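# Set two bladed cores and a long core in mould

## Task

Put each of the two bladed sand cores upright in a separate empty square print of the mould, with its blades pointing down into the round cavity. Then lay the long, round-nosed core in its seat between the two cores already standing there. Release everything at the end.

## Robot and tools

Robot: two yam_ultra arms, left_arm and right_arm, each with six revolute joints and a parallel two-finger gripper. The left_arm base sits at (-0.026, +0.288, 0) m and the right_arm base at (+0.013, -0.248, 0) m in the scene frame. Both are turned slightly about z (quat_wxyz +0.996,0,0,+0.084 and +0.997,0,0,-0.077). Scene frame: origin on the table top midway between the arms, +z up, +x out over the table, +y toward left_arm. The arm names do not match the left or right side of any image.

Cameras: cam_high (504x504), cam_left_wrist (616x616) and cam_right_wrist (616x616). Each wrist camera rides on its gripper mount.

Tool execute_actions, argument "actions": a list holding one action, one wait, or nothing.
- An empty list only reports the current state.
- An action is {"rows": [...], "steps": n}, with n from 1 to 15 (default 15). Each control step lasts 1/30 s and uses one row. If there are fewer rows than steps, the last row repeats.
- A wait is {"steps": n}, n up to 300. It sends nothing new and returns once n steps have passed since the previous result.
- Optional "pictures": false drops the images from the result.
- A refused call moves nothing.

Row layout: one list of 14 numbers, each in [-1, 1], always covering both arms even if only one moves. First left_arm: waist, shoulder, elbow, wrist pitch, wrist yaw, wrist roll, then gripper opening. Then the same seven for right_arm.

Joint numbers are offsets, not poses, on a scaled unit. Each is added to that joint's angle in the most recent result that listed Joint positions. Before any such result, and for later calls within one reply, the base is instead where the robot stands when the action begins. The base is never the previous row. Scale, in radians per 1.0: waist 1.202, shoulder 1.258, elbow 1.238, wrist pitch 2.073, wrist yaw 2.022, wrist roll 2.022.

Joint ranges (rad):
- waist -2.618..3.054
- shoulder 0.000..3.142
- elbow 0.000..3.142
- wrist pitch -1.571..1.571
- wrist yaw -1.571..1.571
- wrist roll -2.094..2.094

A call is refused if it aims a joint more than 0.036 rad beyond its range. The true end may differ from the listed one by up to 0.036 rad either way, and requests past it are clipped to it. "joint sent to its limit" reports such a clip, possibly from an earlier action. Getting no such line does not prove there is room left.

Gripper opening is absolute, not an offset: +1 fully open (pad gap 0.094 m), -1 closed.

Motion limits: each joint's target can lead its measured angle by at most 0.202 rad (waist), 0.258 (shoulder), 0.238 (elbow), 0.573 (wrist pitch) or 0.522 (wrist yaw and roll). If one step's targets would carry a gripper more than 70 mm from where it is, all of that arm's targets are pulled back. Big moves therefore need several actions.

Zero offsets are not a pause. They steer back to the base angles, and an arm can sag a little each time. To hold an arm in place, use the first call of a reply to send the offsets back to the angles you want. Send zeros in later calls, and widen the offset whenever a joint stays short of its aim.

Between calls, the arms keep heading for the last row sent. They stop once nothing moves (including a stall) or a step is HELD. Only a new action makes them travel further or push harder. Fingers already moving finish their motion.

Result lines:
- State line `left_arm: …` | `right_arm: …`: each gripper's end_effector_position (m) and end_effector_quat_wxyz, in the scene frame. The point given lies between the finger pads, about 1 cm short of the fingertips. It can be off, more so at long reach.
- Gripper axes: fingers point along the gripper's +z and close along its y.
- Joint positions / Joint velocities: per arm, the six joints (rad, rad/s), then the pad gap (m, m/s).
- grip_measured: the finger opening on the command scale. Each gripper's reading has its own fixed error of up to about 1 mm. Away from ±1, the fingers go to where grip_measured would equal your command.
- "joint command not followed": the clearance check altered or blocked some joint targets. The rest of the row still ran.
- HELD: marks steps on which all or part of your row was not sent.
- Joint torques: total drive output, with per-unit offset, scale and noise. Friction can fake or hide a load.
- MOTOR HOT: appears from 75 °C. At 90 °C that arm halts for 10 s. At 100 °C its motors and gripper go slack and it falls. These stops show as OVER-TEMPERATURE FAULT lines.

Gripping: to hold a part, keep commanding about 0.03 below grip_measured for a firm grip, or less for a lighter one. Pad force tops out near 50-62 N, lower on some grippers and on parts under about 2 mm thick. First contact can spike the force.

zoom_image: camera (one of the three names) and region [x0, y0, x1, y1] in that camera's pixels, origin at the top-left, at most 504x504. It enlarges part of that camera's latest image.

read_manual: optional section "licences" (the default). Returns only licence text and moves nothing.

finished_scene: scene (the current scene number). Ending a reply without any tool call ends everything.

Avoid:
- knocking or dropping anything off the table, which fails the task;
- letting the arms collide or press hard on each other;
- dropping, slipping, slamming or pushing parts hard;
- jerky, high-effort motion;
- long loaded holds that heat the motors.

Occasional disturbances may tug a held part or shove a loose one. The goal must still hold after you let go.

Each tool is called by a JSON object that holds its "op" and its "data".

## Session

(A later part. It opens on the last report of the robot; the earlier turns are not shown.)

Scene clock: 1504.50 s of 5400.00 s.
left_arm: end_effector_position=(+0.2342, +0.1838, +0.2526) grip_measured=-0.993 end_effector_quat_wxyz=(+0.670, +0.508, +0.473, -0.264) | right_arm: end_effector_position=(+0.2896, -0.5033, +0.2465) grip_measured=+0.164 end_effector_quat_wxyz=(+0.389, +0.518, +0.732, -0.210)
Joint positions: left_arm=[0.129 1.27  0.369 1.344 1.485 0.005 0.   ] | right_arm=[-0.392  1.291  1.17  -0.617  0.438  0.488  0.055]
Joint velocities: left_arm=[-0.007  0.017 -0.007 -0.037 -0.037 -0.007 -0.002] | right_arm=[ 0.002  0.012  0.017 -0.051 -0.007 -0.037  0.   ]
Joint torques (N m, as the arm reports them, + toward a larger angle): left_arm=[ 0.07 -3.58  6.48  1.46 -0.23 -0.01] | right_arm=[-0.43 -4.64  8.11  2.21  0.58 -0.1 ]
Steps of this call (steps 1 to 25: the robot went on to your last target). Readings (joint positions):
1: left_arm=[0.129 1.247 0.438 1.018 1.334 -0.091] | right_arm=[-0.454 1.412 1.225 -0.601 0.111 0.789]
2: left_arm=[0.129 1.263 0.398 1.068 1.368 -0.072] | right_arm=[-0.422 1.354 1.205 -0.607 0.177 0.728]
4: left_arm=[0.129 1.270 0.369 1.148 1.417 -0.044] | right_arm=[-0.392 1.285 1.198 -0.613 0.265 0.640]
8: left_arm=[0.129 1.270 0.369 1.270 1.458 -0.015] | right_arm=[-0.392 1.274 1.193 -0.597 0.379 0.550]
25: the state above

{"op": "execute_actions", "data": {"actions": [{"rows":[[0,0.01,0,0,0,0,-1,0.04,0,0.01,0.03,0.01,0,0.1],[0,0.02,-0.01,0,0,0,-1,0.09,0,0.01,0.03,0.01,0,0.1],[0,0.04,-0.02,0,0,0,-1,0.15,0,0.01,0.03,0.01,0,0.1],[0,0.06,-0.03,0,0,0,-1,0.22,0,0.01,0.03,0.01,0,0.1],[0,0.08,-0.04,0,0,0,-1,0.29,0,0.01,0.03,0.01,0,0.1],[0,0.1,-0.05,0,0,0,-1,0.36,0,0,0.03,0.01,0,0.1],[0,0.12,-0.06,0,0,0,-1,0.43,0,-0.01,0.03,0.01,0,0.1],[0,0.14,-0.07,0,0,0,-1,0.5,0,-0.02,0.03,0.01,0,0.1],[0,0.16,-0.08,0,0,0,-1,0.57,0,-0.03,0.03,0.01,0,0.1],[0,0.17,-0.09,0,0,0,-1,0.64,0,-0.045,0.03,0.01,0,0.1],[0,0.18,-0.1,0,0,0,-1,0.71,0,-0.06,0.03,0.01,0,0.1],[0,0.19,-0.105,0,0,0,-1,0.78,0,-0.075,0.03,0.01,0,0.1],[0,0.195,-0.105,0,0,0,-1,0.84,0,-0.09,0.03,0.01,0,0.1],[0,0.195,-0.105,0,0,0,-1,0.89,0,-0.1,0.03,0.01,0,0.1],[0,0.195,-0.105,0,0,0,-1,0.92,0,-0.115,0.033,0.01,0,0.1]]}], "pictures": false}}

{"op": "execute_actions", "data": {"actions": [{"steps":25}]}}

{"op": "zoom_image", "data": {"camera": "cam_left_wrist", "region": [250,200,370,310]}}

Scene clock: 1522.53 s of 5400.00 s.
left_arm: end_effector_position=(+0.2378, +0.1849, +0.1774) grip_measured=-0.993 end_effector_quat_wxyz=(+0.609, +0.425, +0.561, -0.365) | right_arm: end_effector_position=(+0.3744, -0.1889, +0.2006) grip_measured=+0.164 end_effector_quat_wxyz=(+0.407, +0.133, +0.903, -0.037)
Joint positions: left_arm=[0.129 1.506 0.257 1.352 1.486 0.006 0.   ] | right_arm=[ 0.521  1.299  1.052 -0.58   0.437  0.486  0.055]
Joint velocities: left_arm=[-0.012  0.061 -0.032 -0.051  0.022  0.11   0.   ] | right_arm=[ 2.112  0.007 -0.574 -0.007 -0.022 -0.007 -0.001]
Joint torques (N m, as the arm reports them, + toward a larger angle): left_arm=[ 0.07 -3.09  3.08  1.61 -0.04 -0.03] | right_arm=[-0.15 -4.43  7.7   1.82  0.46  0.01]
Steps of this call (steps 1 to 30: the robot went on to your last target; steps 31 to 90: nothing new was sent; then 14.53 s passed at rest; steps 91 to 105: all 15 steps of this action). Readings (joint positions):
91: left_arm=[0.129 1.270 0.369 1.345 1.486 0.005] | right_arm=[-0.388 1.291 1.170 -0.617 0.441 0.486]
92: left_arm=[0.129 1.272 0.369 1.346 1.486 0.005] | right_arm=[-0.371 1.291 1.170 -0.618 0.450 0.486]
94: left_arm=[0.129 1.292 0.369 1.352 1.486 0.005] | right_arm=[-0.285 1.291 1.170 -0.618 0.469 0.486]
98: left_arm=[0.129 1.390 0.333 1.356 1.486 0.006] | right_arm=[-0.002 1.297 1.162 -0.601 0.458 0.486]
105: the state above

Scene clock: 1523.37 s of 5400.00 s.
left_arm: end_effector_position=(+0.2378, +0.1849, +0.1772) grip_measured=-0.993 end_effector_quat_wxyz=(+0.609, +0.425, +0.561, -0.366) | right_arm: end_effector_position=(+0.3460, -0.1219, +0.1763) grip_measured=+0.164 end_effector_quat_wxyz=(+0.378, +0.032, +0.925, -0.011)
Joint positions: left_arm=[0.129 1.507 0.256 1.352 1.486 0.006 0.   ] | right_arm=[ 0.722  1.31   1.01  -0.6    0.425  0.486  0.055]
Joint velocities: left_arm=[-0.002  0.002 -0.017 -0.051 -0.022 -0.007 -0.001] | right_arm=[ 0.002 -0.022 -0.002  0.022  0.022 -0.007  0.   ]
Joint torques (N m, as the arm reports them, + toward a larger angle): left_arm=[ 0.09 -2.93  3.    1.62 -0.05 -0.02] | right_arm=[-0.72 -5.26  8.22  1.91  0.61  0.01]
Steps of this call (steps 1 to 25: the robot went on to your last target). Readings (joint positions):
1: left_arm=[0.129 1.507 0.256 1.352 1.486 0.006] | right_arm=[0.595 1.299 1.035 -0.582 0.434 0.486]
2: left_arm=[0.129 1.507 0.256 1.352 1.486 0.006] | right_arm=[0.659 1.302 1.024 -0.585 0.424 0.486]
4: left_arm=[0.129 1.507 0.256 1.352 1.486 0.006] | right_arm=[0.727 1.309 1.012 -0.592 0.398 0.486]
8: left_arm=[0.129 1.507 0.256 1.352 1.486 0.006] | right_arm=[0.726 1.310 1.010 -0.600 0.408 0.486]
25: the state above

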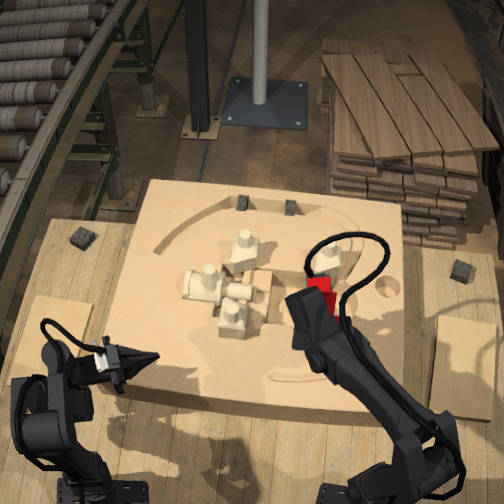

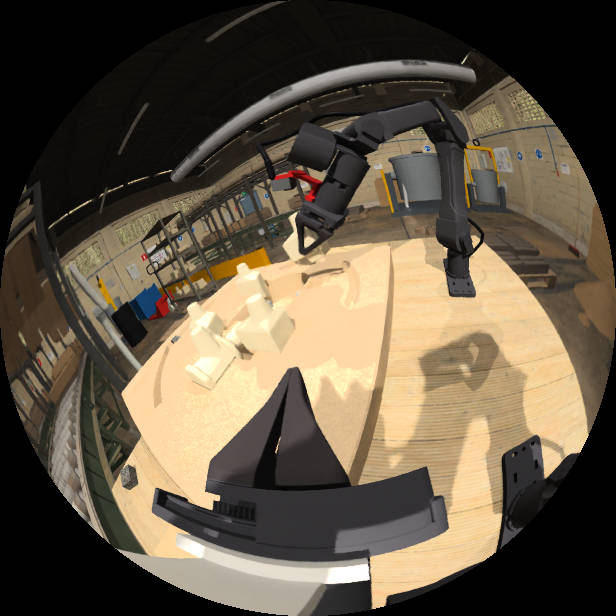

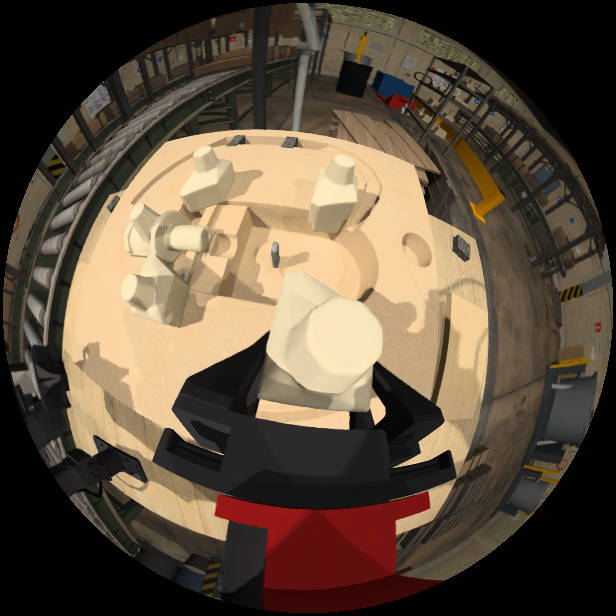

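Region (250, 200, 370, 310) of cam_left_wrist's 616x616 image, scaled by 4.200, with more detail than that image has; it fills the top 462 rows of this view, and the rest is white.

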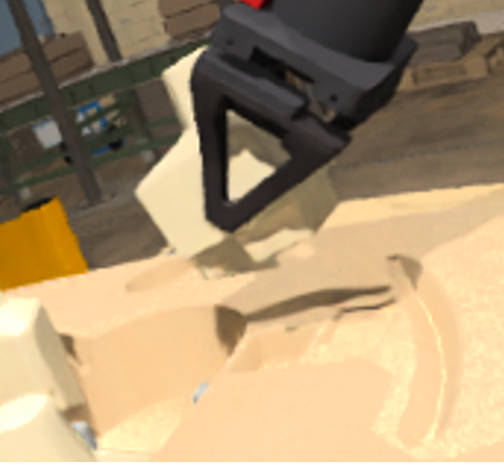

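{"op": "execute_actions", "data": {"actions": [{"rows":[[0,0,0.01,0,0,0,-1,0,-0.01,0.01,0.05,0.02,0,0.1],[0,0,0.01,0,0,0,-1,0,-0.01,0,0.07,0.025,-0.005,0.1],[0,0,0.01,0,0,0,-1,0.005,-0.015,-0.015,0.09,0.03,-0.01,0.1],[0,0,0.01,0,0,0,-1,0.005,-0.015,-0.03,0.11,0.035,-0.015,0.1],[0,0,0.01,0,0,0,-1,0.01,-0.02,-0.05,0.13,0.04,-0.02,0.1],[0,0,0.01,0,0,0,-1,0.01,-0.02,-0.07,0.15,0.045,-0.025,0.1],[0,0,0.01,0,0,0,-1,0.015,-0.025,-0.09,0.17,0.05,-0.03,0.1],[0,0,0.01,0,0,0,-1,0.015,-0.025,-0.11,0.19,0.055,-0.035,0.1],[0,0,0.01,0,0,0,-1,0.02,-0.03,-0.13,0.21,0.06,-0.04,0.1],[0,0,0.01,0,0,0,-1,0.02,-0.03,-0.15,0.23,0.065,-0.045,0.1],[0,0,0.01,0,0,0,-1,0.025,-0.035,-0.17,0.25,0.07,-0.045,0.1],[0,0,0.01,0,0,0,-1,0.027,-0.035,-0.19,0.27,0.077,-0.045,0.1],[0,0,0.01,0,0,0,-1,0.027,-0.035,-0.21,0.282,0.077,-0.045,0.1],[0,0,0.01,0,0,0,-1,0.027,-0.035,-0.23,0.282,0.077,-0.045,0.1],[0,0,0.01,0,0,0,-1,0.027,-0.035,-0.245,0.282,0.077,-0.045,0.1]]}], "pictures": false}}

{"op": "execute_actions", "data": {"actions": [{"steps":25}]}}

{"op": "zoom_image", "data": {"camera": "cam_left_wrist", "region": [260,220,350,300]}}

Scene clock: 1540.37 s of 5400.00 s.
left_arm: end_effector_position=(+0.2378, +0.1849, +0.1772) grip_measured=-0.993 end_effector_quat_wxyz=(+0.609, +0.425, +0.561, -0.366) | right_arm: end_effector_position=(+0.3565, -0.1242, +0.1369) grip_measured=+0.164 end_effector_quat_wxyz=(+0.452, +0.025, +0.891, -0.024)
Joint positions: left_arm=[0.129 1.507 0.256 1.352 1.486 0.006 0.   ] | right_arm=[ 0.745  1.31   0.732 -0.174  0.526  0.414  0.055]
Joint velocities: left_arm=[ 0.012  0.012  0.007  0.037  0.007 -0.037 -0.001] | right_arm=[ 0.012  0.002 -0.637  0.549  0.051 -0.095  0.   ]
Joint torques (N m, as the arm reports them, + toward a larger angle): left_arm=[ 0.05 -3.64  5.4   1.74 -0.05  0.01] | right_arm=[ 0.66 -6.82  7.69  2.18  0.69 -0.09]
Steps of this call (steps 1 to 15: the robot went on to your last target; steps 16 to 90: nothing new was sent; then 13.50 s passed at rest; steps 91 to 105: all 15 steps of this action). Readings (joint positions):
91: left_arm=[0.129 1.507 0.256 1.352 1.486 0.006] | right_arm=[0.722 1.310 1.009 -0.597 0.426 0.486]
92: left_arm=[0.129 1.507 0.256 1.352 1.486 0.006] | right_arm=[0.722 1.310 1.008 -0.587 0.429 0.486]
94: left_arm=[0.129 1.507 0.256 1.352 1.486 0.006] | right_arm=[0.722 1.310 0.992 -0.540 0.440 0.480]
98: left_arm=[0.129 1.507 0.256 1.352 1.486 0.006] | right_arm=[0.725 1.310 0.915 -0.400 0.473 0.455]
105: the state above

Scene clock: 1541.20 s of 5400.00 s.
left_arm: end_effector_position=(+0.2378, +0.1849, +0.1772) grip_measured=-0.993 end_effector_quat_wxyz=(+0.609, +0.425, +0.561, -0.366) | right_arm: end_effector_position=(+0.3591, -0.1259, +0.1353) grip_measured=+0.164 end_effector_quat_wxyz=(+0.471, +0.030, +0.881, -0.024)
Joint positions: left_arm=[0.129 1.507 0.256 1.352 1.486 0.006 0.   ] | right_arm=[ 0.747  1.31   0.689 -0.087  0.549  0.402  0.055]
Joint velocities: left_arm=[ 0.017  0.002 -0.007 -0.037 -0.051  0.037  0.   ] | right_arm=[ 0.017 -0.017 -0.002 -0.066 -0.051 -0.007 -0.   ]
Joint torques (N m, as the arm reports them, + toward a larger angle): left_arm=[-0.01 -3.62  5.39  1.73 -0.03  0.01] | right_arm=[ 0.75 -6.77  7.99  2.3   0.65 -0.09]
Steps of this call (steps 1 to 25: the robot went on to your last target). Readings (joint positions):
1: left_arm=[0.129 1.507 0.256 1.352 1.486 0.006] | right_arm=[0.745 1.310 0.714 -0.158 0.529 0.411]
2: left_arm=[0.129 1.507 0.256 1.352 1.486 0.006] | right_arm=[0.745 1.310 0.700 -0.150 0.532 0.409]
4: left_arm=[0.129 1.507 0.256 1.352 1.486 0.006] | right_arm=[0.747 1.310 0.689 -0.134 0.533 0.407]
8: left_arm=[0.129 1.507 0.256 1.352 1.486 0.006] | right_arm=[0.747 1.310 0.689 -0.106 0.542 0.404]
25: the state above

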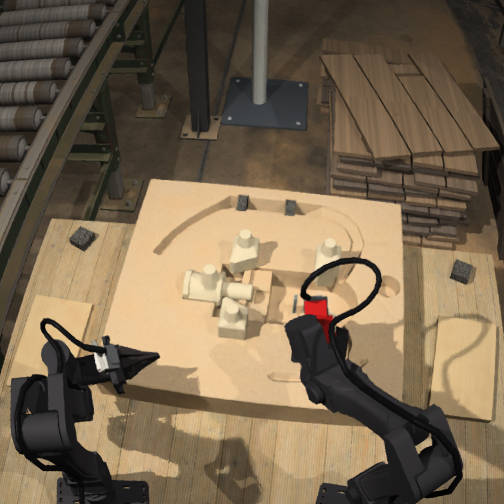

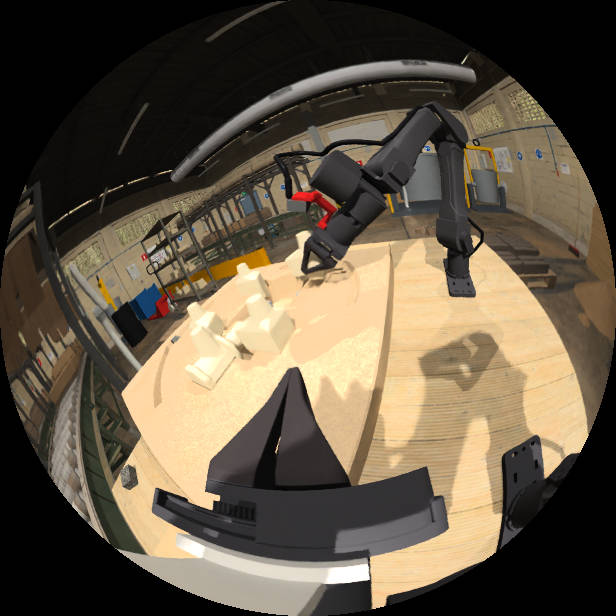

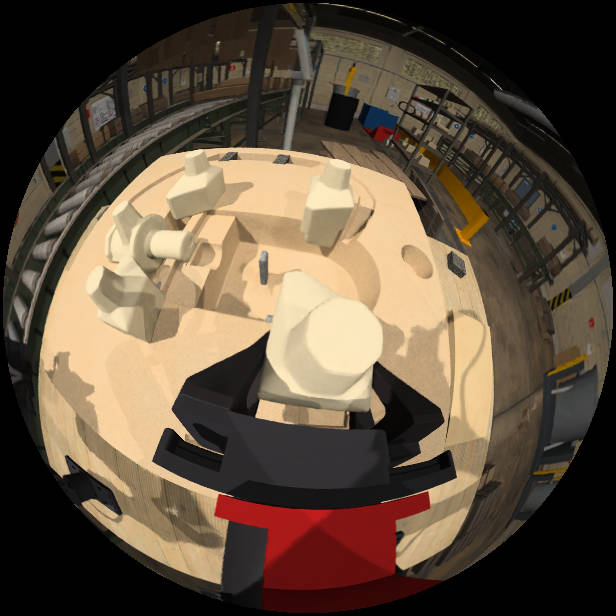

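Region (260, 220, 350, 300) of cam_left_wrist's 616x616 image, scaled by 5.600, with more detail than that image has.

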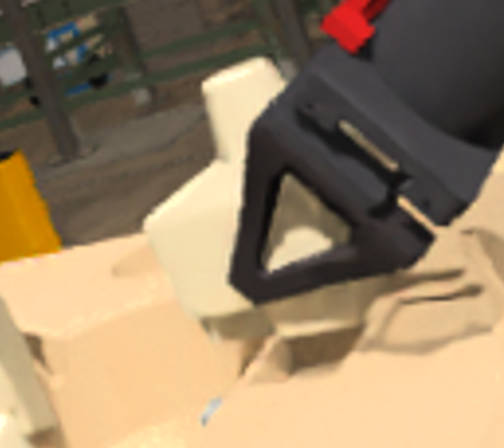

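{"op": "execute_actions", "data": {"actions": [{"rows":[[0,0,0.01,0,0,0,-1,0,0.01,0.02,0.035,0.015,0,0.1],[0,0,0.01,0,0,0,-1,0,0.02,0.02,0.04,0.015,0,0.1],[0,0,0.01,0,0,0,-1,0,0.025,0.02,0.045,0.015,0,0.1],[0,0,0.01,0,0,0,-1,0,0.03,0.02,0.05,0.015,0,0.1]]}]}}

{"op": "zoom_image", "data": {"camera": "cam_left_wrist", "region": [280,250,340,300]}}

{"op": "zoom_image", "data": {"camera": "cam_right_wrist", "region": [230,370,400,450]}}

Scene clock: 1553.27 s of 5400.00 s.
left_arm: end_effector_position=(+0.2378, +0.1849, +0.1772) grip_measured=-0.993 end_effector_quat_wxyz=(+0.609, +0.425, +0.561, -0.366) | right_arm: end_effector_position=(+0.3627, -0.1238, +0.1282) grip_measured=+0.164 end_effector_quat_wxyz=(+0.469, +0.029, +0.882, -0.028)
Joint positions: left_arm=[0.129 1.507 0.256 1.352 1.486 0.006 0.   ] | right_arm=[ 0.748  1.345  0.689 -0.06   0.553  0.402  0.055]
Joint velocities: left_arm=[-0.012 -0.007 -0.007  0.051 -0.037 -0.051 -0.   ] | right_arm=[ 0.007 -0.007 -0.012  0.007 -0.066 -0.022  0.001]
Joint torques (N m, as the arm reports them, + toward a larger angle): left_arm=[ 0.07 -3.66  5.44  1.73 -0.04  0.02] | right_arm=[-0.11 -3.9   8.36  2.33  0.56  0.  ]
Steps of this call (steps 1 to 15: the robot went on to your last target; steps 16 to 90: nothing new was sent; then 8.57 s passed at rest; steps 91 to 105: all 15 steps of this action). Readings (joint positions):
91: left_arm=[0.129 1.507 0.256 1.352 1.486 0.006] | right_arm=[0.747 1.311 0.689 -0.087 0.549 0.402]
92: left_arm=[0.129 1.507 0.256 1.352 1.486 0.006] | right_arm=[0.747 1.315 0.689 -0.083 0.549 0.402]
94: left_arm=[0.129 1.507 0.256 1.352 1.486 0.006] | right_arm=[0.747 1.332 0.689 -0.072 0.550 0.402]
98: left_arm=[0.129 1.507 0.256 1.352 1.486 0.006] | right_arm=[0.748 1.345 0.689 -0.060 0.553 0.402]
105: the state above

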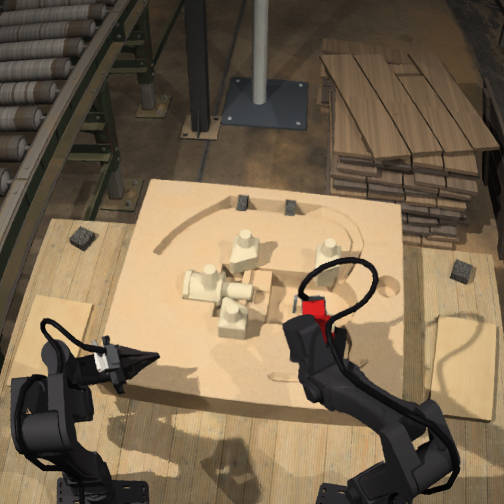

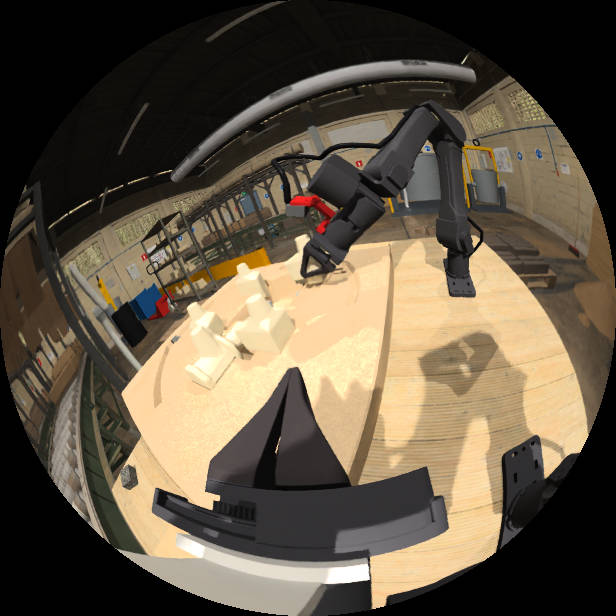

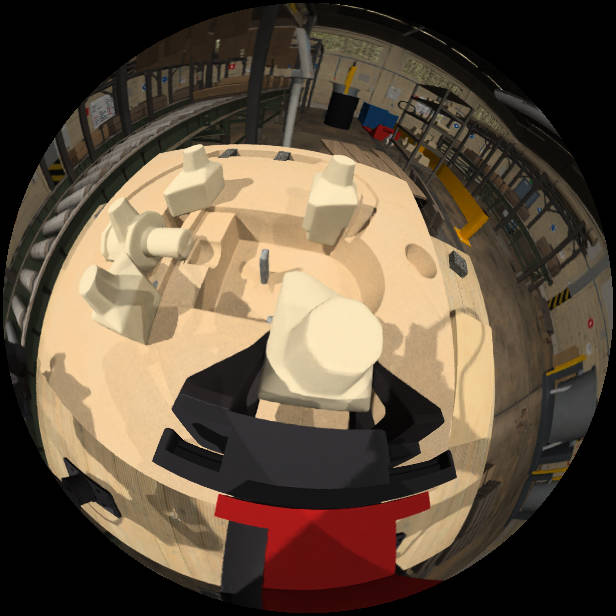

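Region (280, 250, 340, 300) of cam_left_wrist's 616x616 image, scaled by 8.400, with more detail than that image has.

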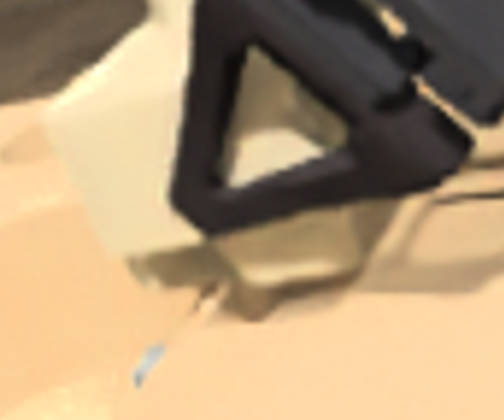

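Region (230, 370, 400, 450) of cam_right_wrist's 616x616 image, scaled by 2.965, with more detail than that image has; it fills the top 237 rows of this view, and the rest is white.

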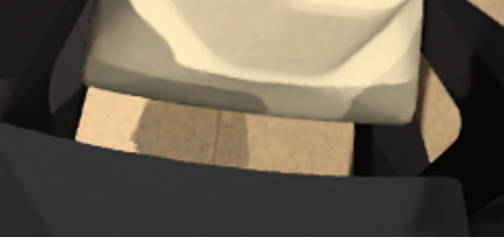

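{"op": "execute_actions", "data": {"actions": [{"rows":[[0,0,0.01,0,0,0,-1,0,0,0.015,0.035,0.015,0,0.1],[0,0,0.01,0,0,0,-1,0,0,0.01,0.035,0.015,0,0.1],[0,0,0.01,0,0,0,-1,0,0,0.005,0.035,0.015,0,0.1],[0,0,0.01,0,0,0,-1,0,0,0,0.035,0.015,0,0.1],[0,0,0.01,0,0,0,-1,0,0,-0.005,0.035,0.015,0,0.1],[0,0,0.01,0,0,0,-1,0,0,-0.01,0.035,0.015,0,0.1]]}]}}

{"op": "zoom_image", "data": {"camera": "cam_left_wrist", "region": [280,250,340,300]}}

Scene clock: 1564.87 s of 5400.00 s.
left_arm: end_effector_position=(+0.2378, +0.1849, +0.1772) grip_measured=-0.993 end_effector_quat_wxyz=(+0.609, +0.425, +0.561, -0.366) | right_arm: end_effector_position=(+0.3625, -0.1242, +0.1273) grip_measured=+0.164 end_effector_quat_wxyz=(+0.471, +0.030, +0.881, -0.029)
Joint positions: left_arm=[0.129 1.507 0.256 1.352 1.486 0.006 0.   ] | right_arm=[ 0.75   1.345  0.681 -0.049  0.557  0.402  0.055]
Joint velocities: left_arm=[ 0.007 -0.002 -0.002 -0.037 -0.037 -0.022  0.001] | right_arm=[ 0.007  0.007 -0.002 -0.007 -0.007  0.022 -0.001]
Joint torques (N m, as the arm reports them, + toward a larger angle): left_arm=[ 0.06 -3.64  5.41  1.72 -0.04 -0.01] | right_arm=[-0.12 -4.04  6.48  2.19  0.56  0.  ]
Steps of this call (steps 1 to 15: the robot went on to your last target; steps 16 to 90: nothing new was sent; then 8.10 s passed at rest; steps 91 to 105: all 15 steps of this action). Readings (joint positions):
91: left_arm=[0.129 1.507 0.256 1.352 1.486 0.006] | right_arm=[0.748 1.345 0.689 -0.060 0.553 0.402]
92: left_arm=[0.129 1.507 0.256 1.352 1.486 0.006] | right_arm=[0.748 1.345 0.689 -0.060 0.553 0.402]
94: left_arm=[0.129 1.507 0.256 1.352 1.486 0.006] | right_arm=[0.748 1.345 0.689 -0.060 0.553 0.402]
98: left_arm=[0.129 1.507 0.256 1.352 1.486 0.006] | right_arm=[0.748 1.345 0.682 -0.051 0.555 0.402]
105: the state above

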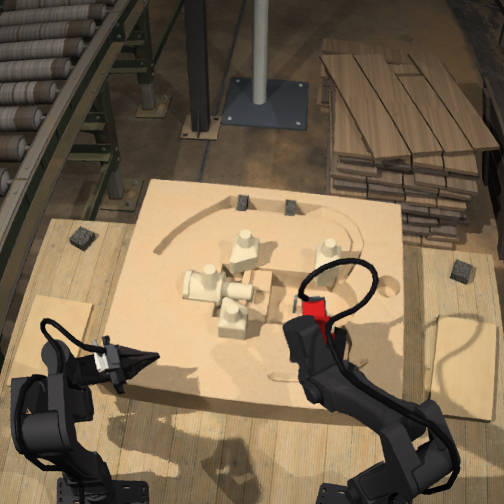

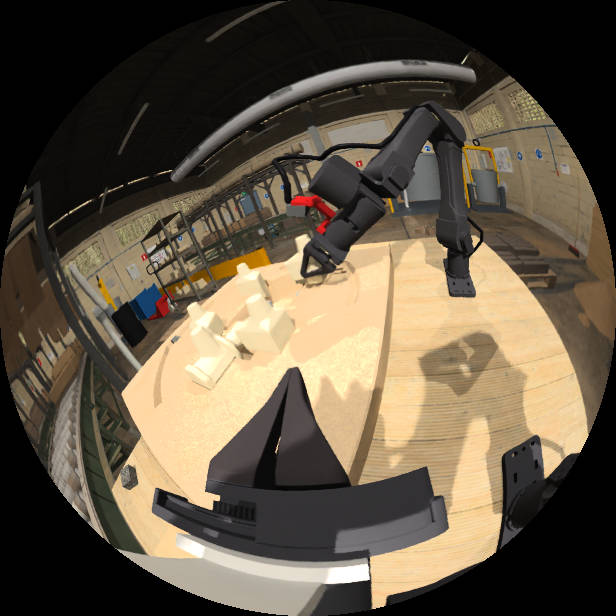

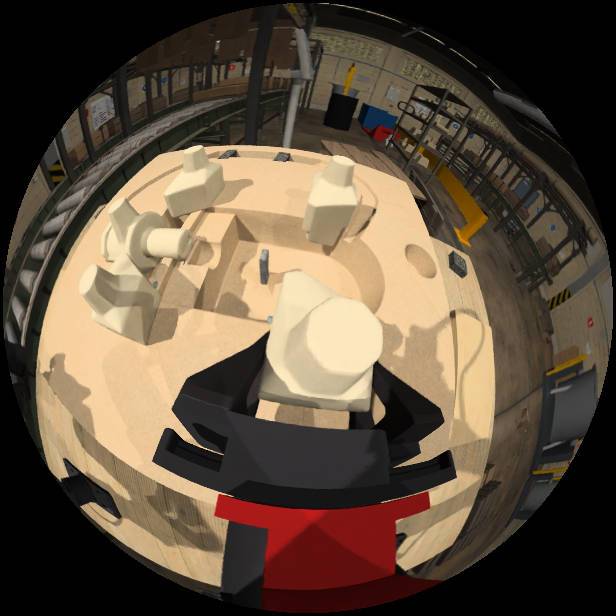

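Region (280, 250, 340, 300) of cam_left_wrist's 616x616 image, scaled by 8.400, with more detail than that image has.

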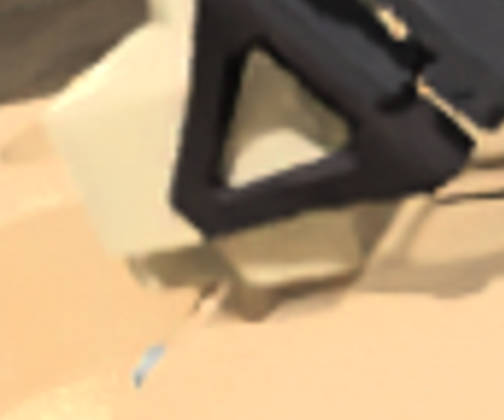

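{"op": "execute_actions", "data": {"actions": [{"rows":[[0,0,0.01,0,0,0,-1,0,0,0.02,0.03,0.012,0,0.1],[0,0,0.01,0,0,0,-1,0,0,0.03,0.03,0.012,0,0.1],[0,0,0.01,0,0,0,-1,0.005,0,0.035,0.03,0.012,0,0.1],[0,0,0.01,0,0,0,-1,0.01,0,0.035,0.03,0.012,0,0.1],[0,0,0.01,0,0,0,-1,0.015,0,0.035,0.03,0.012,0,0.1],[0,0,0.01,0,0,0,-1,0.019,0,0.035,0.03,0.012,0,0.1],[0,0,0.01,0,0,0,-1,0.019,0,0.035,0.03,0.012,0,0.1],[0,0,0.01,0,0,0,-1,0.019,0,0.03,0.03,0.012,0,0.1],[0,0,0.01,0,0,0,-1,0.019,0,0.02,0.03,0.012,0,0.1],[0,0,0.01,0,0,0,-1,0.019,0,0.01,0.03,0.012,0,0.1],[0,0,0.01,0,0,0,-1,0.019,0,0,0.03,0.012,0,0.1],[0,0,0.01,0,0,0,-1,0.019,0,-0.01,0.03,0.012,0,0.1]]}], "pictures": false}}

{"op": "execute_actions", "data": {"actions": [{"steps":8}]}}

{"op": "zoom_image", "data": {"camera": "cam_left_wrist", "region": [280,250,340,300]}}

Scene clock: 1575.23 s of 5400.00 s.
left_arm: end_effector_position=(+0.2378, +0.1849, +0.1772) grip_measured=-0.993 end_effector_quat_wxyz=(+0.609, +0.425, +0.561, -0.366) | right_arm: end_effector_position=(+0.3603, -0.1205, +0.1258) grip_measured=+0.164 end_effector_quat_wxyz=(+0.473, +0.025, +0.880, -0.027)
Joint positions: left_arm=[0.129 1.507 0.256 1.352 1.486 0.006 0.   ] | right_arm=[ 0.764  1.345  0.672 -0.037  0.563  0.402  0.055]
Joint velocities: left_arm=[-0.002 -0.002 -0.012 -0.051 -0.051  0.022 -0.   ] | right_arm=[ 0.002 -0.027 -0.012 -0.066  0.007  0.007 -0.   ]
Joint torques (N m, as the arm reports them, + toward a larger angle): left_arm=[ 0.06 -3.66  5.45  1.71 -0.05 -0.02] | right_arm=[ 0.82 -4.    6.61  2.07  0.43  0.  ]
Steps of this call (steps 1 to 15: the robot went on to your last target; steps 16 to 90: nothing new was sent; then 6.87 s passed at rest; steps 91 to 105: all 15 steps of this action). Readings (joint positions):
91: left_arm=[0.129 1.507 0.256 1.352 1.486 0.006] | right_arm=[0.750 1.345 0.681 -0.048 0.557 0.402]
92: left_arm=[0.129 1.507 0.256 1.352 1.486 0.006] | right_arm=[0.750 1.345 0.681 -0.048 0.557 0.402]
94: left_arm=[0.129 1.507 0.256 1.352 1.486 0.006] | right_arm=[0.752 1.345 0.681 -0.048 0.560 0.402]
98: left_arm=[0.129 1.507 0.256 1.352 1.486 0.006] | right_arm=[0.759 1.345 0.681 -0.048 0.563 0.402]
105: the state above

Scene clock: 1575.50 s of 5400.00 s.
left_arm: end_effector_position=(+0.2378, +0.1849, +0.1772) grip_measured=-0.993 end_effector_quat_wxyz=(+0.609, +0.425, +0.561, -0.366) | right_arm: end_effector_position=(+0.3603, -0.1205, +0.1258) grip_measured=+0.164 end_effector_quat_wxyz=(+0.473, +0.025, +0.880, -0.027)
Joint positions: left_arm=[0.129 1.507 0.256 1.352 1.486 0.006 0.   ] | right_arm=[ 0.764  1.345  0.671 -0.037  0.563  0.402  0.055]
Joint velocities: left_arm=[-0.002 -0.002 -0.002  0.022  0.007 -0.066 -0.001] | right_arm=[-0.027 -0.002  0.017 -0.022 -0.007 -0.022 -0.   ]
Joint torques (N m, as the arm reports them, + toward a larger angle): left_arm=[ 0.02 -3.66  5.47  1.74 -0.06  0.  ] | right_arm=[ 0.82 -4.    6.57  2.09  0.49  0.  ]
Steps of this call (steps 1 to 8: the robot went on to your last target). Readings (joint positions):
1: left_arm=[0.129 1.507 0.256 1.352 1.486 0.006] | right_arm=[0.764 1.345 0.671 -0.037 0.563 0.402]
2: left_arm=[0.129 1.507 0.256 1.352 1.486 0.006] | right_arm=[0.764 1.345 0.671 -0.037 0.563 0.402]
4: left_arm=[0.129 1.507 0.256 1.352 1.486 0.006] | right_arm=[0.764 1.345 0.671 -0.037 0.563 0.402]
8: the state above

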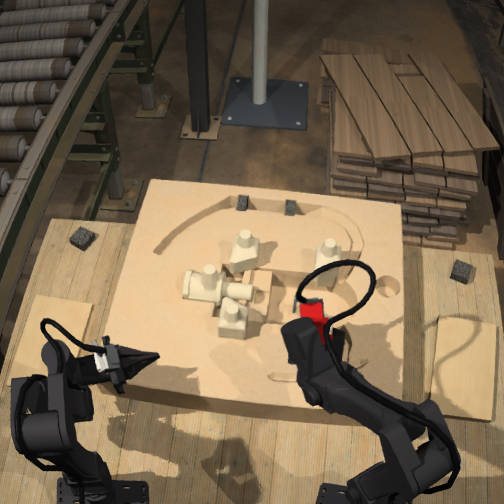

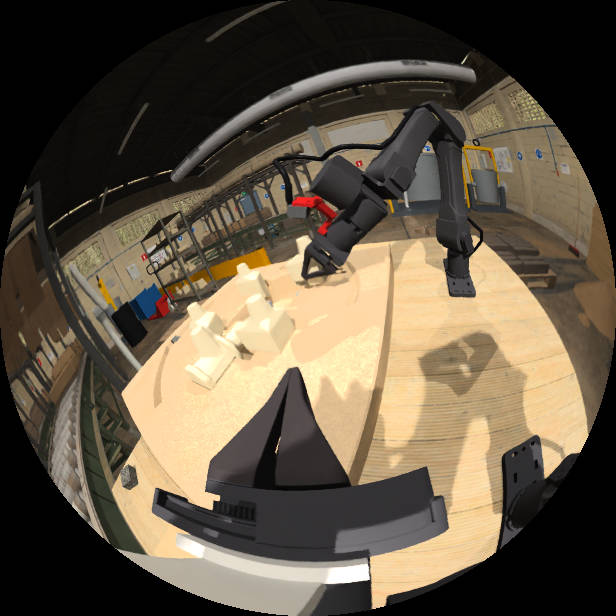

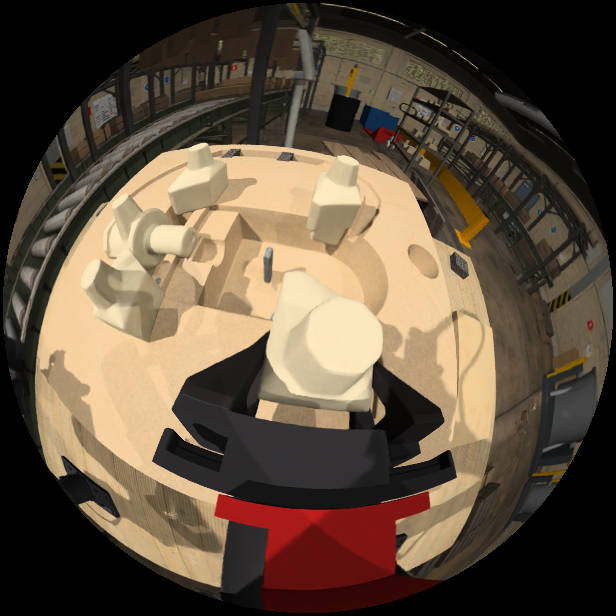

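Region (280, 250, 340, 300) of cam_left_wrist's 616x616 image, scaled by 8.400, with more detail than that image has.

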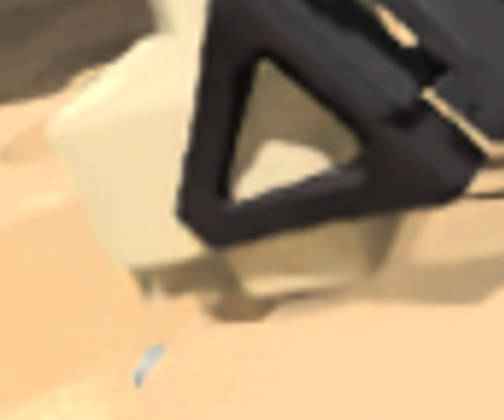

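{"op": "execute_actions", "data": {"actions": [{"rows":[[0,0,0.01,0,0,0,-1,0,0,0.03,0.03,0.012,0,0.1],[0,0,0.01,0,0,0,-1,0,0,0.045,0.03,0.012,0,0.1],[0,0,0.01,0,0,0,-1,0,0,0.06,0.03,0.012,0,0.1],[0,0,0.01,0,0,0,-1,-0.005,0,0.066,0.03,0.012,0,0.1],[0,0,0.01,0,0,0,-1,-0.01,0,0.066,0.03,0.012,0,0.1],[0,0,0.01,0,0,0,-1,-0.013,0,0.066,0.03,0.012,0,0.1],[0,0,0.01,0,0,0,-1,-0.013,0,0.066,0.03,0.012,0,0.1],[0,0,0.01,0,0,0,-1,-0.013,0.01,0.066,0.03,0.012,0,0.1],[0,0,0.01,0,0,0,-1,-0.013,0.015,0.066,0.03,0.012,0,0.1],[0,0,0.01,0,0,0,-1,-0.013,0.02,0.066,0.03,0.012,0,0.1],[0,0,0.01,0,0,0,-1,-0.013,0.025,0.066,0.03,0.012,0,0.1],[0,0,0.01,0,0,0,-1,-0.013,0.03,0.066,0.03,0.012,0,0.1]]}], "pictures": false}}

{"op": "execute_actions", "data": {"actions": [{"steps":10}]}}

{"op": "zoom_image", "data": {"camera": "cam_left_wrist", "region": [280,250,340,300]}}

Scene clock: 1592.33 s of 5400.00 s.
left_arm: end_effector_position=(+0.2378, +0.1849, +0.1772) grip_measured=-0.993 end_effector_quat_wxyz=(+0.609, +0.425, +0.561, -0.366) | right_arm: end_effector_position=(+0.3713, -0.1156, +0.1330) grip_measured=+0.164 end_effector_quat_wxyz=(+0.479, +0.030, +0.877, -0.024)
Joint positions: left_arm=[0.129 1.507 0.256 1.352 1.486 0.006 0.   ] | right_arm=[ 0.758  1.379  0.715 -0.027  0.563  0.401  0.055]
Joint velocities: left_arm=[-0.012  0.017  0.007  0.007 -0.007  0.11   0.   ] | right_arm=[-0.046  0.032  0.007  0.051 -0.051 -0.007 -0.   ]
Joint torques (N m, as the arm reports them, + toward a larger angle): left_arm=[ 0.05 -3.65  5.37  1.73 -0.06  0.  ] | right_arm=[-0.7  -4.29  9.33  2.1   0.51 -0.01]
Steps of this call (steps 1 to 15: the robot went on to your last target; steps 16 to 90: nothing new was sent; then 13.33 s passed at rest; steps 91 to 105: all 15 steps of this action). Readings (joint positions):
91: left_arm=[0.129 1.507 0.256 1.352 1.486 0.006] | right_arm=[0.764 1.345 0.671 -0.036 0.563 0.402]
92: left_arm=[0.129 1.507 0.256 1.352 1.486 0.006] | right_arm=[0.764 1.345 0.673 -0.037 0.563 0.402]
94: left_arm=[0.129 1.507 0.256 1.352 1.486 0.006] | right_arm=[0.764 1.347 0.683 -0.045 0.563 0.402]
98: left_arm=[0.129 1.507 0.256 1.352 1.486 0.006] | right_arm=[0.760 1.351 0.706 -0.042 0.563 0.402]
105: the state above

Scene clock: 1592.67 s of 5400.00 s.
left_arm: end_effector_position=(+0.2378, +0.1849, +0.1772) grip_measured=-0.993 end_effector_quat_wxyz=(+0.609, +0.425, +0.561, -0.366) | right_arm: end_effector_position=(+0.3716, -0.1157, +0.1329) grip_measured=+0.164 end_effector_quat_wxyz=(+0.480, +0.031, +0.877, -0.024)
Joint positions: left_arm=[0.129 1.507 0.256 1.352 1.486 0.006 0.   ] | right_arm=[ 0.758  1.38   0.715 -0.025  0.564  0.401  0.055]
Joint velocities: left_arm=[ 0.007 -0.012 -0.012 -0.007 -0.007 -0.066 -0.   ] | right_arm=[ 0.002 -0.012  0.007 -0.095 -0.037 -0.051  0.   ]
Joint torques (N m, as the arm reports them, + toward a larger angle): left_arm=[ 0.   -3.64  5.4   1.74 -0.06  0.  ] | right_arm=[-0.85 -4.16  9.32  2.13  0.53 -0.02]
Steps of this call (steps 1 to 10: the robot went on to your last target). Readings (joint positions):
1: left_arm=[0.129 1.507 0.256 1.352 1.486 0.006] | right_arm=[0.758 1.380 0.715 -0.026 0.564 0.401]
2: left_arm=[0.129 1.507 0.256 1.352 1.486 0.006] | right_arm=[0.758 1.380 0.715 -0.025 0.564 0.401]
4: left_arm=[0.129 1.507 0.256 1.352 1.486 0.006] | right_arm=[0.758 1.380 0.715 -0.025 0.564 0.401]
8: left_arm=[0.129 1.507 0.256 1.352 1.486 0.006] | right_arm=[0.758 1.380 0.715 -0.025 0.564 0.401]
10: the state above

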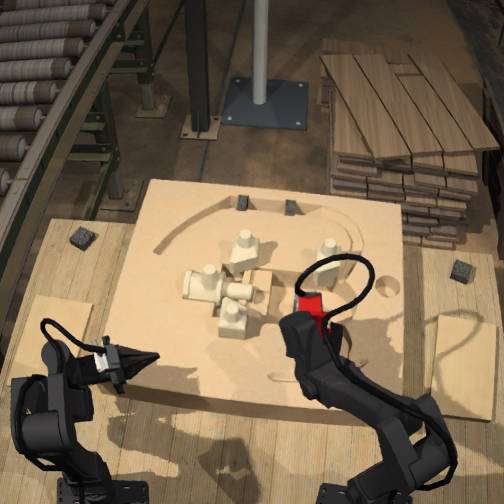

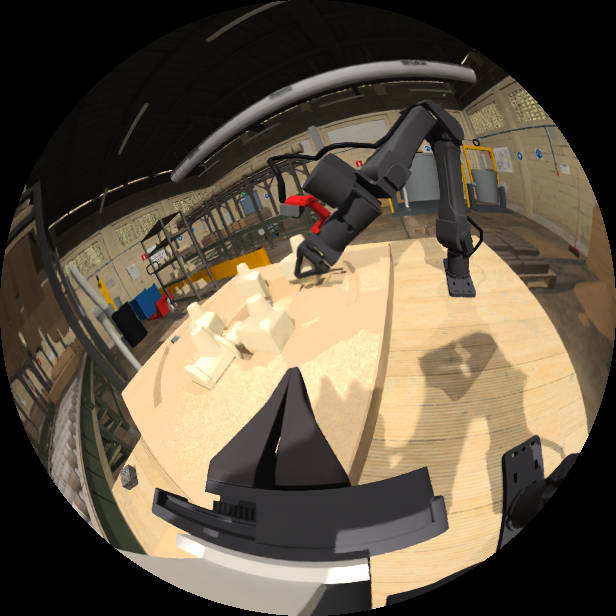

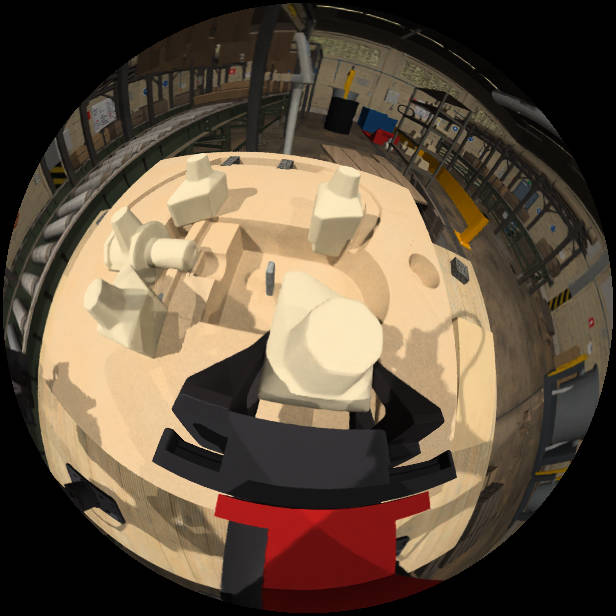

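Region (280, 250, 340, 300) of cam_left_wrist's 616x616 image, scaled by 8.400, with more detail than that image has.

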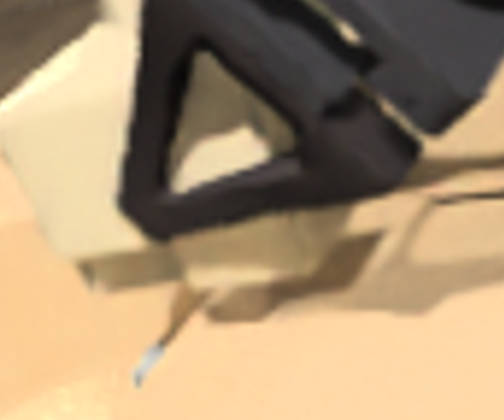

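{"op": "execute_actions", "data": {"actions": [{"rows":[[0,0,0.01,0,0,0,-1,-0.005,0,0.04,0.02,0.01,0,0.1],[0,0,0.01,0,0,0,-1,-0.01,0,0.05,0.01,0.005,0,0.1],[0,0,0.01,0,0,0,-1,-0.015,0,0.06,0,0,0.005,0.1],[0,0,0.01,0,0,0,-1,-0.02,0,0.07,-0.01,-0.005,0.005,0.1],[0,0,0.01,0,0,0,-1,-0.025,0,0.08,-0.02,-0.01,0.01,0.1],[0,0,0.01,0,0,0,-1,-0.03,0,0.09,-0.03,-0.015,0.01,0.1],[0,0,0.01,0,0,0,-1,-0.035,0,0.1,-0.04,-0.02,0.015,0.1],[0,0,0.01,0,0,0,-1,-0.04,0.005,0.11,-0.05,-0.025,0.015,0.1],[0,0,0.01,0,0,0,-1,-0.045,0.01,0.12,-0.06,-0.03,0.02,0.1],[0,0,0.01,0,0,0,-1,-0.05,0.016,0.13,-0.07,-0.035,0.02,0.1],[0,0,0.01,0,0,0,-1,-0.05,0.016,0.133,-0.08,-0.04,0.02,0.1]]}], "pictures": false}}

{"op": "execute_actions", "data": {"actions": [{"steps":20}]}}

{"op": "zoom_image", "data": {"camera": "cam_left_wrist", "region": [280,250,340,300]}}

Scene clock: 1608.60 s of 5400.00 s.
left_arm: end_effector_position=(+0.2378, +0.1849, +0.1772) grip_measured=-0.993 end_effector_quat_wxyz=(+0.609, +0.425, +0.561, -0.366) | right_arm: end_effector_position=(+0.3795, -0.1187, +0.1410) grip_measured=+0.164 end_effector_quat_wxyz=(+0.440, +0.039, +0.897, -0.014)
Joint positions: left_arm=[0.129 1.507 0.256 1.352 1.486 0.006 0.   ] | right_arm=[ 0.706  1.401  0.837 -0.198  0.483  0.428  0.055]
Joint velocities: left_arm=[-0.007  0.007  0.012 -0.022  0.007 -0.037 -0.001] | right_arm=[ 0.012  0.017  0.002 -0.3   -0.154  0.037 -0.   ]
Joint torques (N m, as the arm reports them, + toward a larger angle): left_arm=[ 0.06 -3.58  5.39  1.73 -0.03 -0.01] | right_arm=[-0.79 -4.71  9.65  2.05  0.48  0.12]
Steps of this call (steps 1 to 15: the robot went on to your last target; steps 16 to 90: nothing new was sent; then 12.43 s passed at rest; steps 91 to 105: all 15 steps of this action). Readings (joint positions):
91: left_arm=[0.129 1.507 0.256 1.352 1.486 0.006] | right_arm=[0.758 1.380 0.715 -0.025 0.564 0.401]
92: left_arm=[0.129 1.507 0.256 1.352 1.486 0.006] | right_arm=[0.758 1.380 0.717 -0.029 0.563 0.401]
94: left_arm=[0.129 1.507 0.256 1.352 1.486 0.006] | right_arm=[0.753 1.380 0.732 -0.053 0.553 0.401]
98: left_arm=[0.129 1.507 0.256 1.352 1.486 0.006] | right_arm=[0.730 1.381 0.780 -0.116 0.526 0.410]
105: the state above

Scene clock: 1609.27 s of 5400.00 s.
left_arm: end_effector_position=(+0.2378, +0.1849, +0.1772) grip_measured=-0.993 end_effector_quat_wxyz=(+0.609, +0.425, +0.561, -0.366) | right_arm: end_effector_position=(+0.3759, -0.1188, +0.1352) grip_measured=+0.164 end_effector_quat_wxyz=(+0.428, +0.035, +0.903, -0.016)
Joint positions: left_arm=[0.129 1.507 0.256 1.352 1.486 0.006 0.   ] | right_arm=[ 0.706  1.405  0.837 -0.222  0.471  0.431  0.055]
Joint velocities: left_arm=[-0.012  0.022 -0.002 -0.007 -0.037 -0.007  0.001] | right_arm=[-0.002  0.027 -0.017  0.022  0.037 -0.022  0.001]
Joint torques (N m, as the arm reports them, + toward a larger angle): left_arm=[ 0.02 -3.63  5.41  1.71 -0.04  0.02] | right_arm=[-0.76 -4.93  9.7   1.87  0.37  0.14]
Steps of this call (steps 1 to 20: the robot went on to your last target). Readings (joint positions):
1: left_arm=[0.129 1.507 0.256 1.352 1.486 0.006] | right_arm=[0.706 1.402 0.837 -0.208 0.478 0.428]
2: left_arm=[0.129 1.507 0.256 1.352 1.486 0.006] | right_arm=[0.706 1.404 0.837 -0.216 0.476 0.429]
4: left_arm=[0.129 1.507 0.256 1.352 1.486 0.006] | right_arm=[0.706 1.405 0.837 -0.222 0.472 0.430]
8: left_arm=[0.129 1.507 0.256 1.352 1.486 0.006] | right_arm=[0.706 1.405 0.837 -0.222 0.471 0.431]
20: the state above

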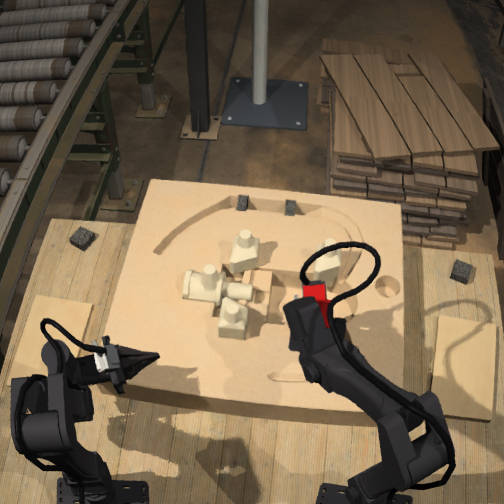

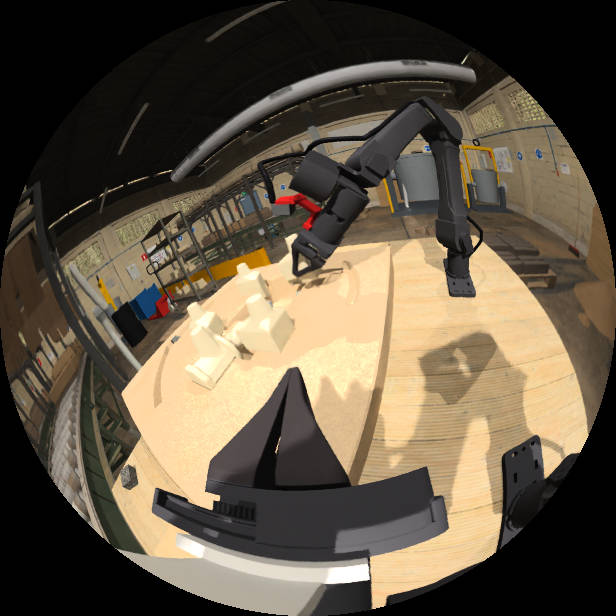

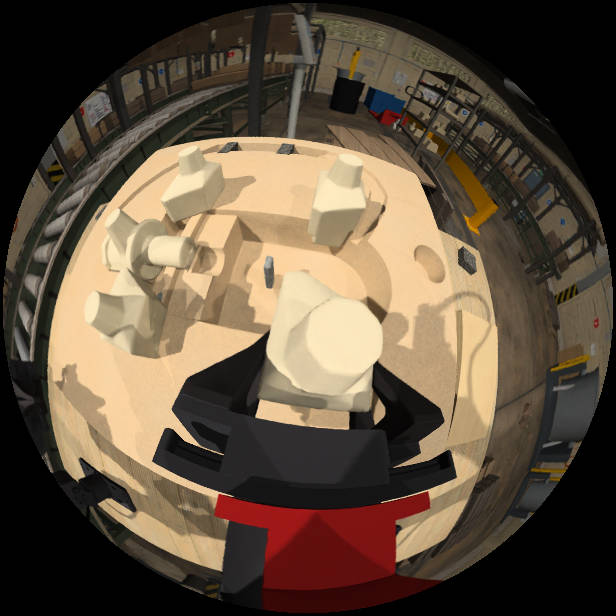

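Region (280, 250, 340, 300) of cam_left_wrist's 616x616 image, scaled by 8.400, with more detail than that image has.

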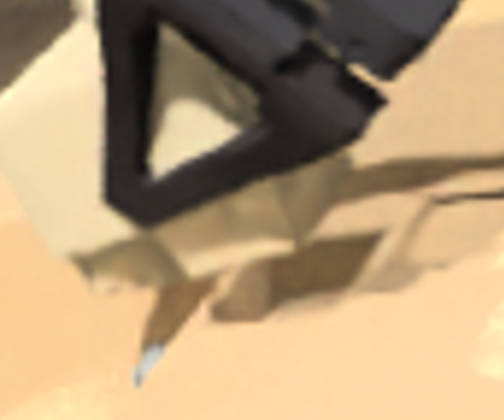

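{"op": "execute_actions", "data": {"actions": []}}

{"op": "zoom_image", "data": {"camera": "cam_left_wrist", "region": [280,250,340,300]}}

Scene clock: 1627.00 s of 5400.00 s.
left_arm: end_effector_position=(+0.2378, +0.1849, +0.1772) grip_measured=-0.993 end_effector_quat_wxyz=(+0.609, +0.425, +0.561, -0.366) | right_arm: end_effector_position=(+0.3759, -0.1188, +0.1352) grip_measured=+0.164 end_effector_quat_wxyz=(+0.428, +0.035, +0.903, -0.016)
Joint positions: left_arm=[0.129 1.507 0.256 1.352 1.486 0.006 0.   ] | right_arm=[ 0.706  1.405  0.837 -0.222  0.471  0.431  0.055]
Joint velocities: left_arm=[ 0.002 -0.012 -0.017 -0.066 -0.022 -0.022  0.001] | right_arm=[-0.012 -0.002  0.007  0.022 -0.022 -0.022 -0.   ]
Joint torques (N m, as the arm reports them, + toward a larger angle): left_arm=[ 0.1  -3.62  5.38  1.72 -0.04 -0.01] | right_arm=[-0.72 -4.95  9.63  1.83  0.36  0.13]
Steps of this call (steps 1 to 15: the robot went on to your last target; steps 16 to 90: nothing new was sent; then 14.73 s passed at rest). Readings (joint positions):
1: left_arm=[0.129 1.507 0.256 1.352 1.486 0.006] | right_arm=[0.706 1.405 0.837 -0.222 0.471 0.431]
2: left_arm=[0.129 1.507 0.256 1.352 1.486 0.006] | right_arm=[0.706 1.405 0.837 -0.222 0.471 0.431]
4: left_arm=[0.129 1.507 0.256 1.352 1.486 0.006] | right_arm=[0.706 1.405 0.837 -0.222 0.471 0.431]
8: left_arm=[0.129 1.507 0.256 1.352 1.486 0.006] | right_arm=[0.706 1.405 0.837 -0.222 0.471 0.431]
90: the state above
All arms were judged still, so your last target was given up. Only a new action makes them travel on or press farther. Fingers that are still opening or closing keep moving.

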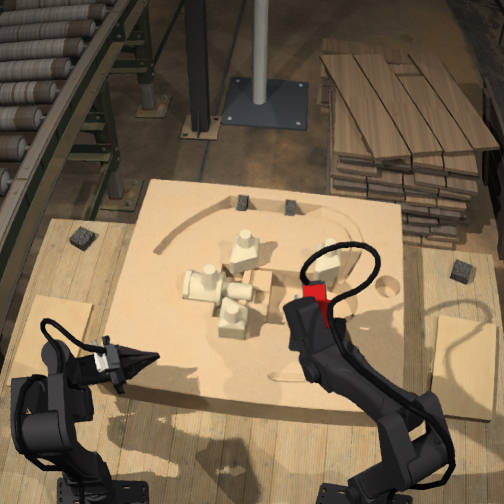

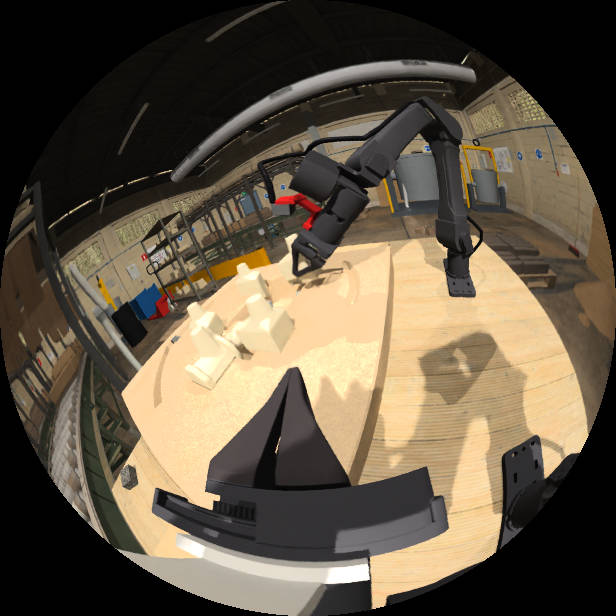

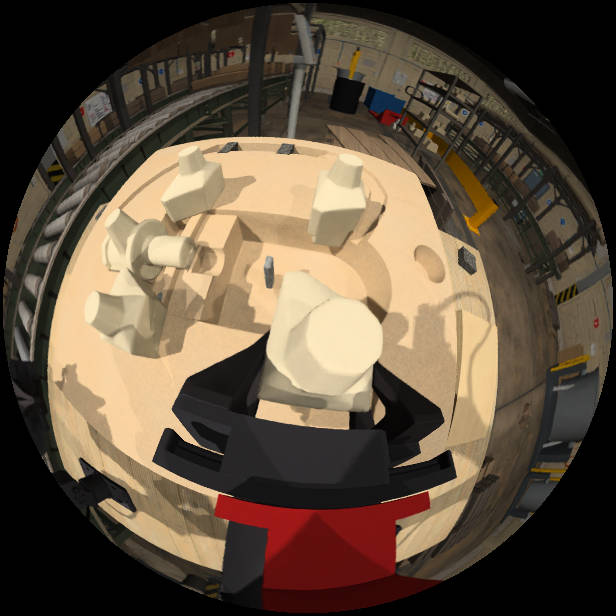

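Region (280, 250, 340, 300) of cam_left_wrist's 616x616 image, scaled by 8.400, with more detail than that image has.

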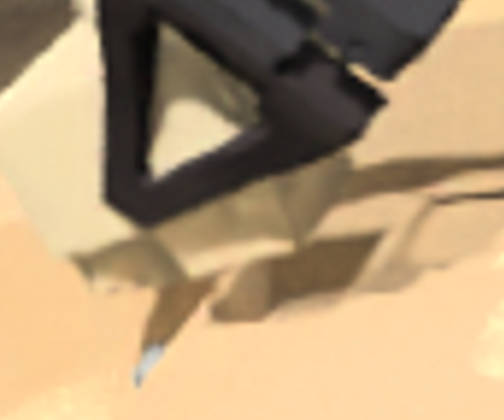

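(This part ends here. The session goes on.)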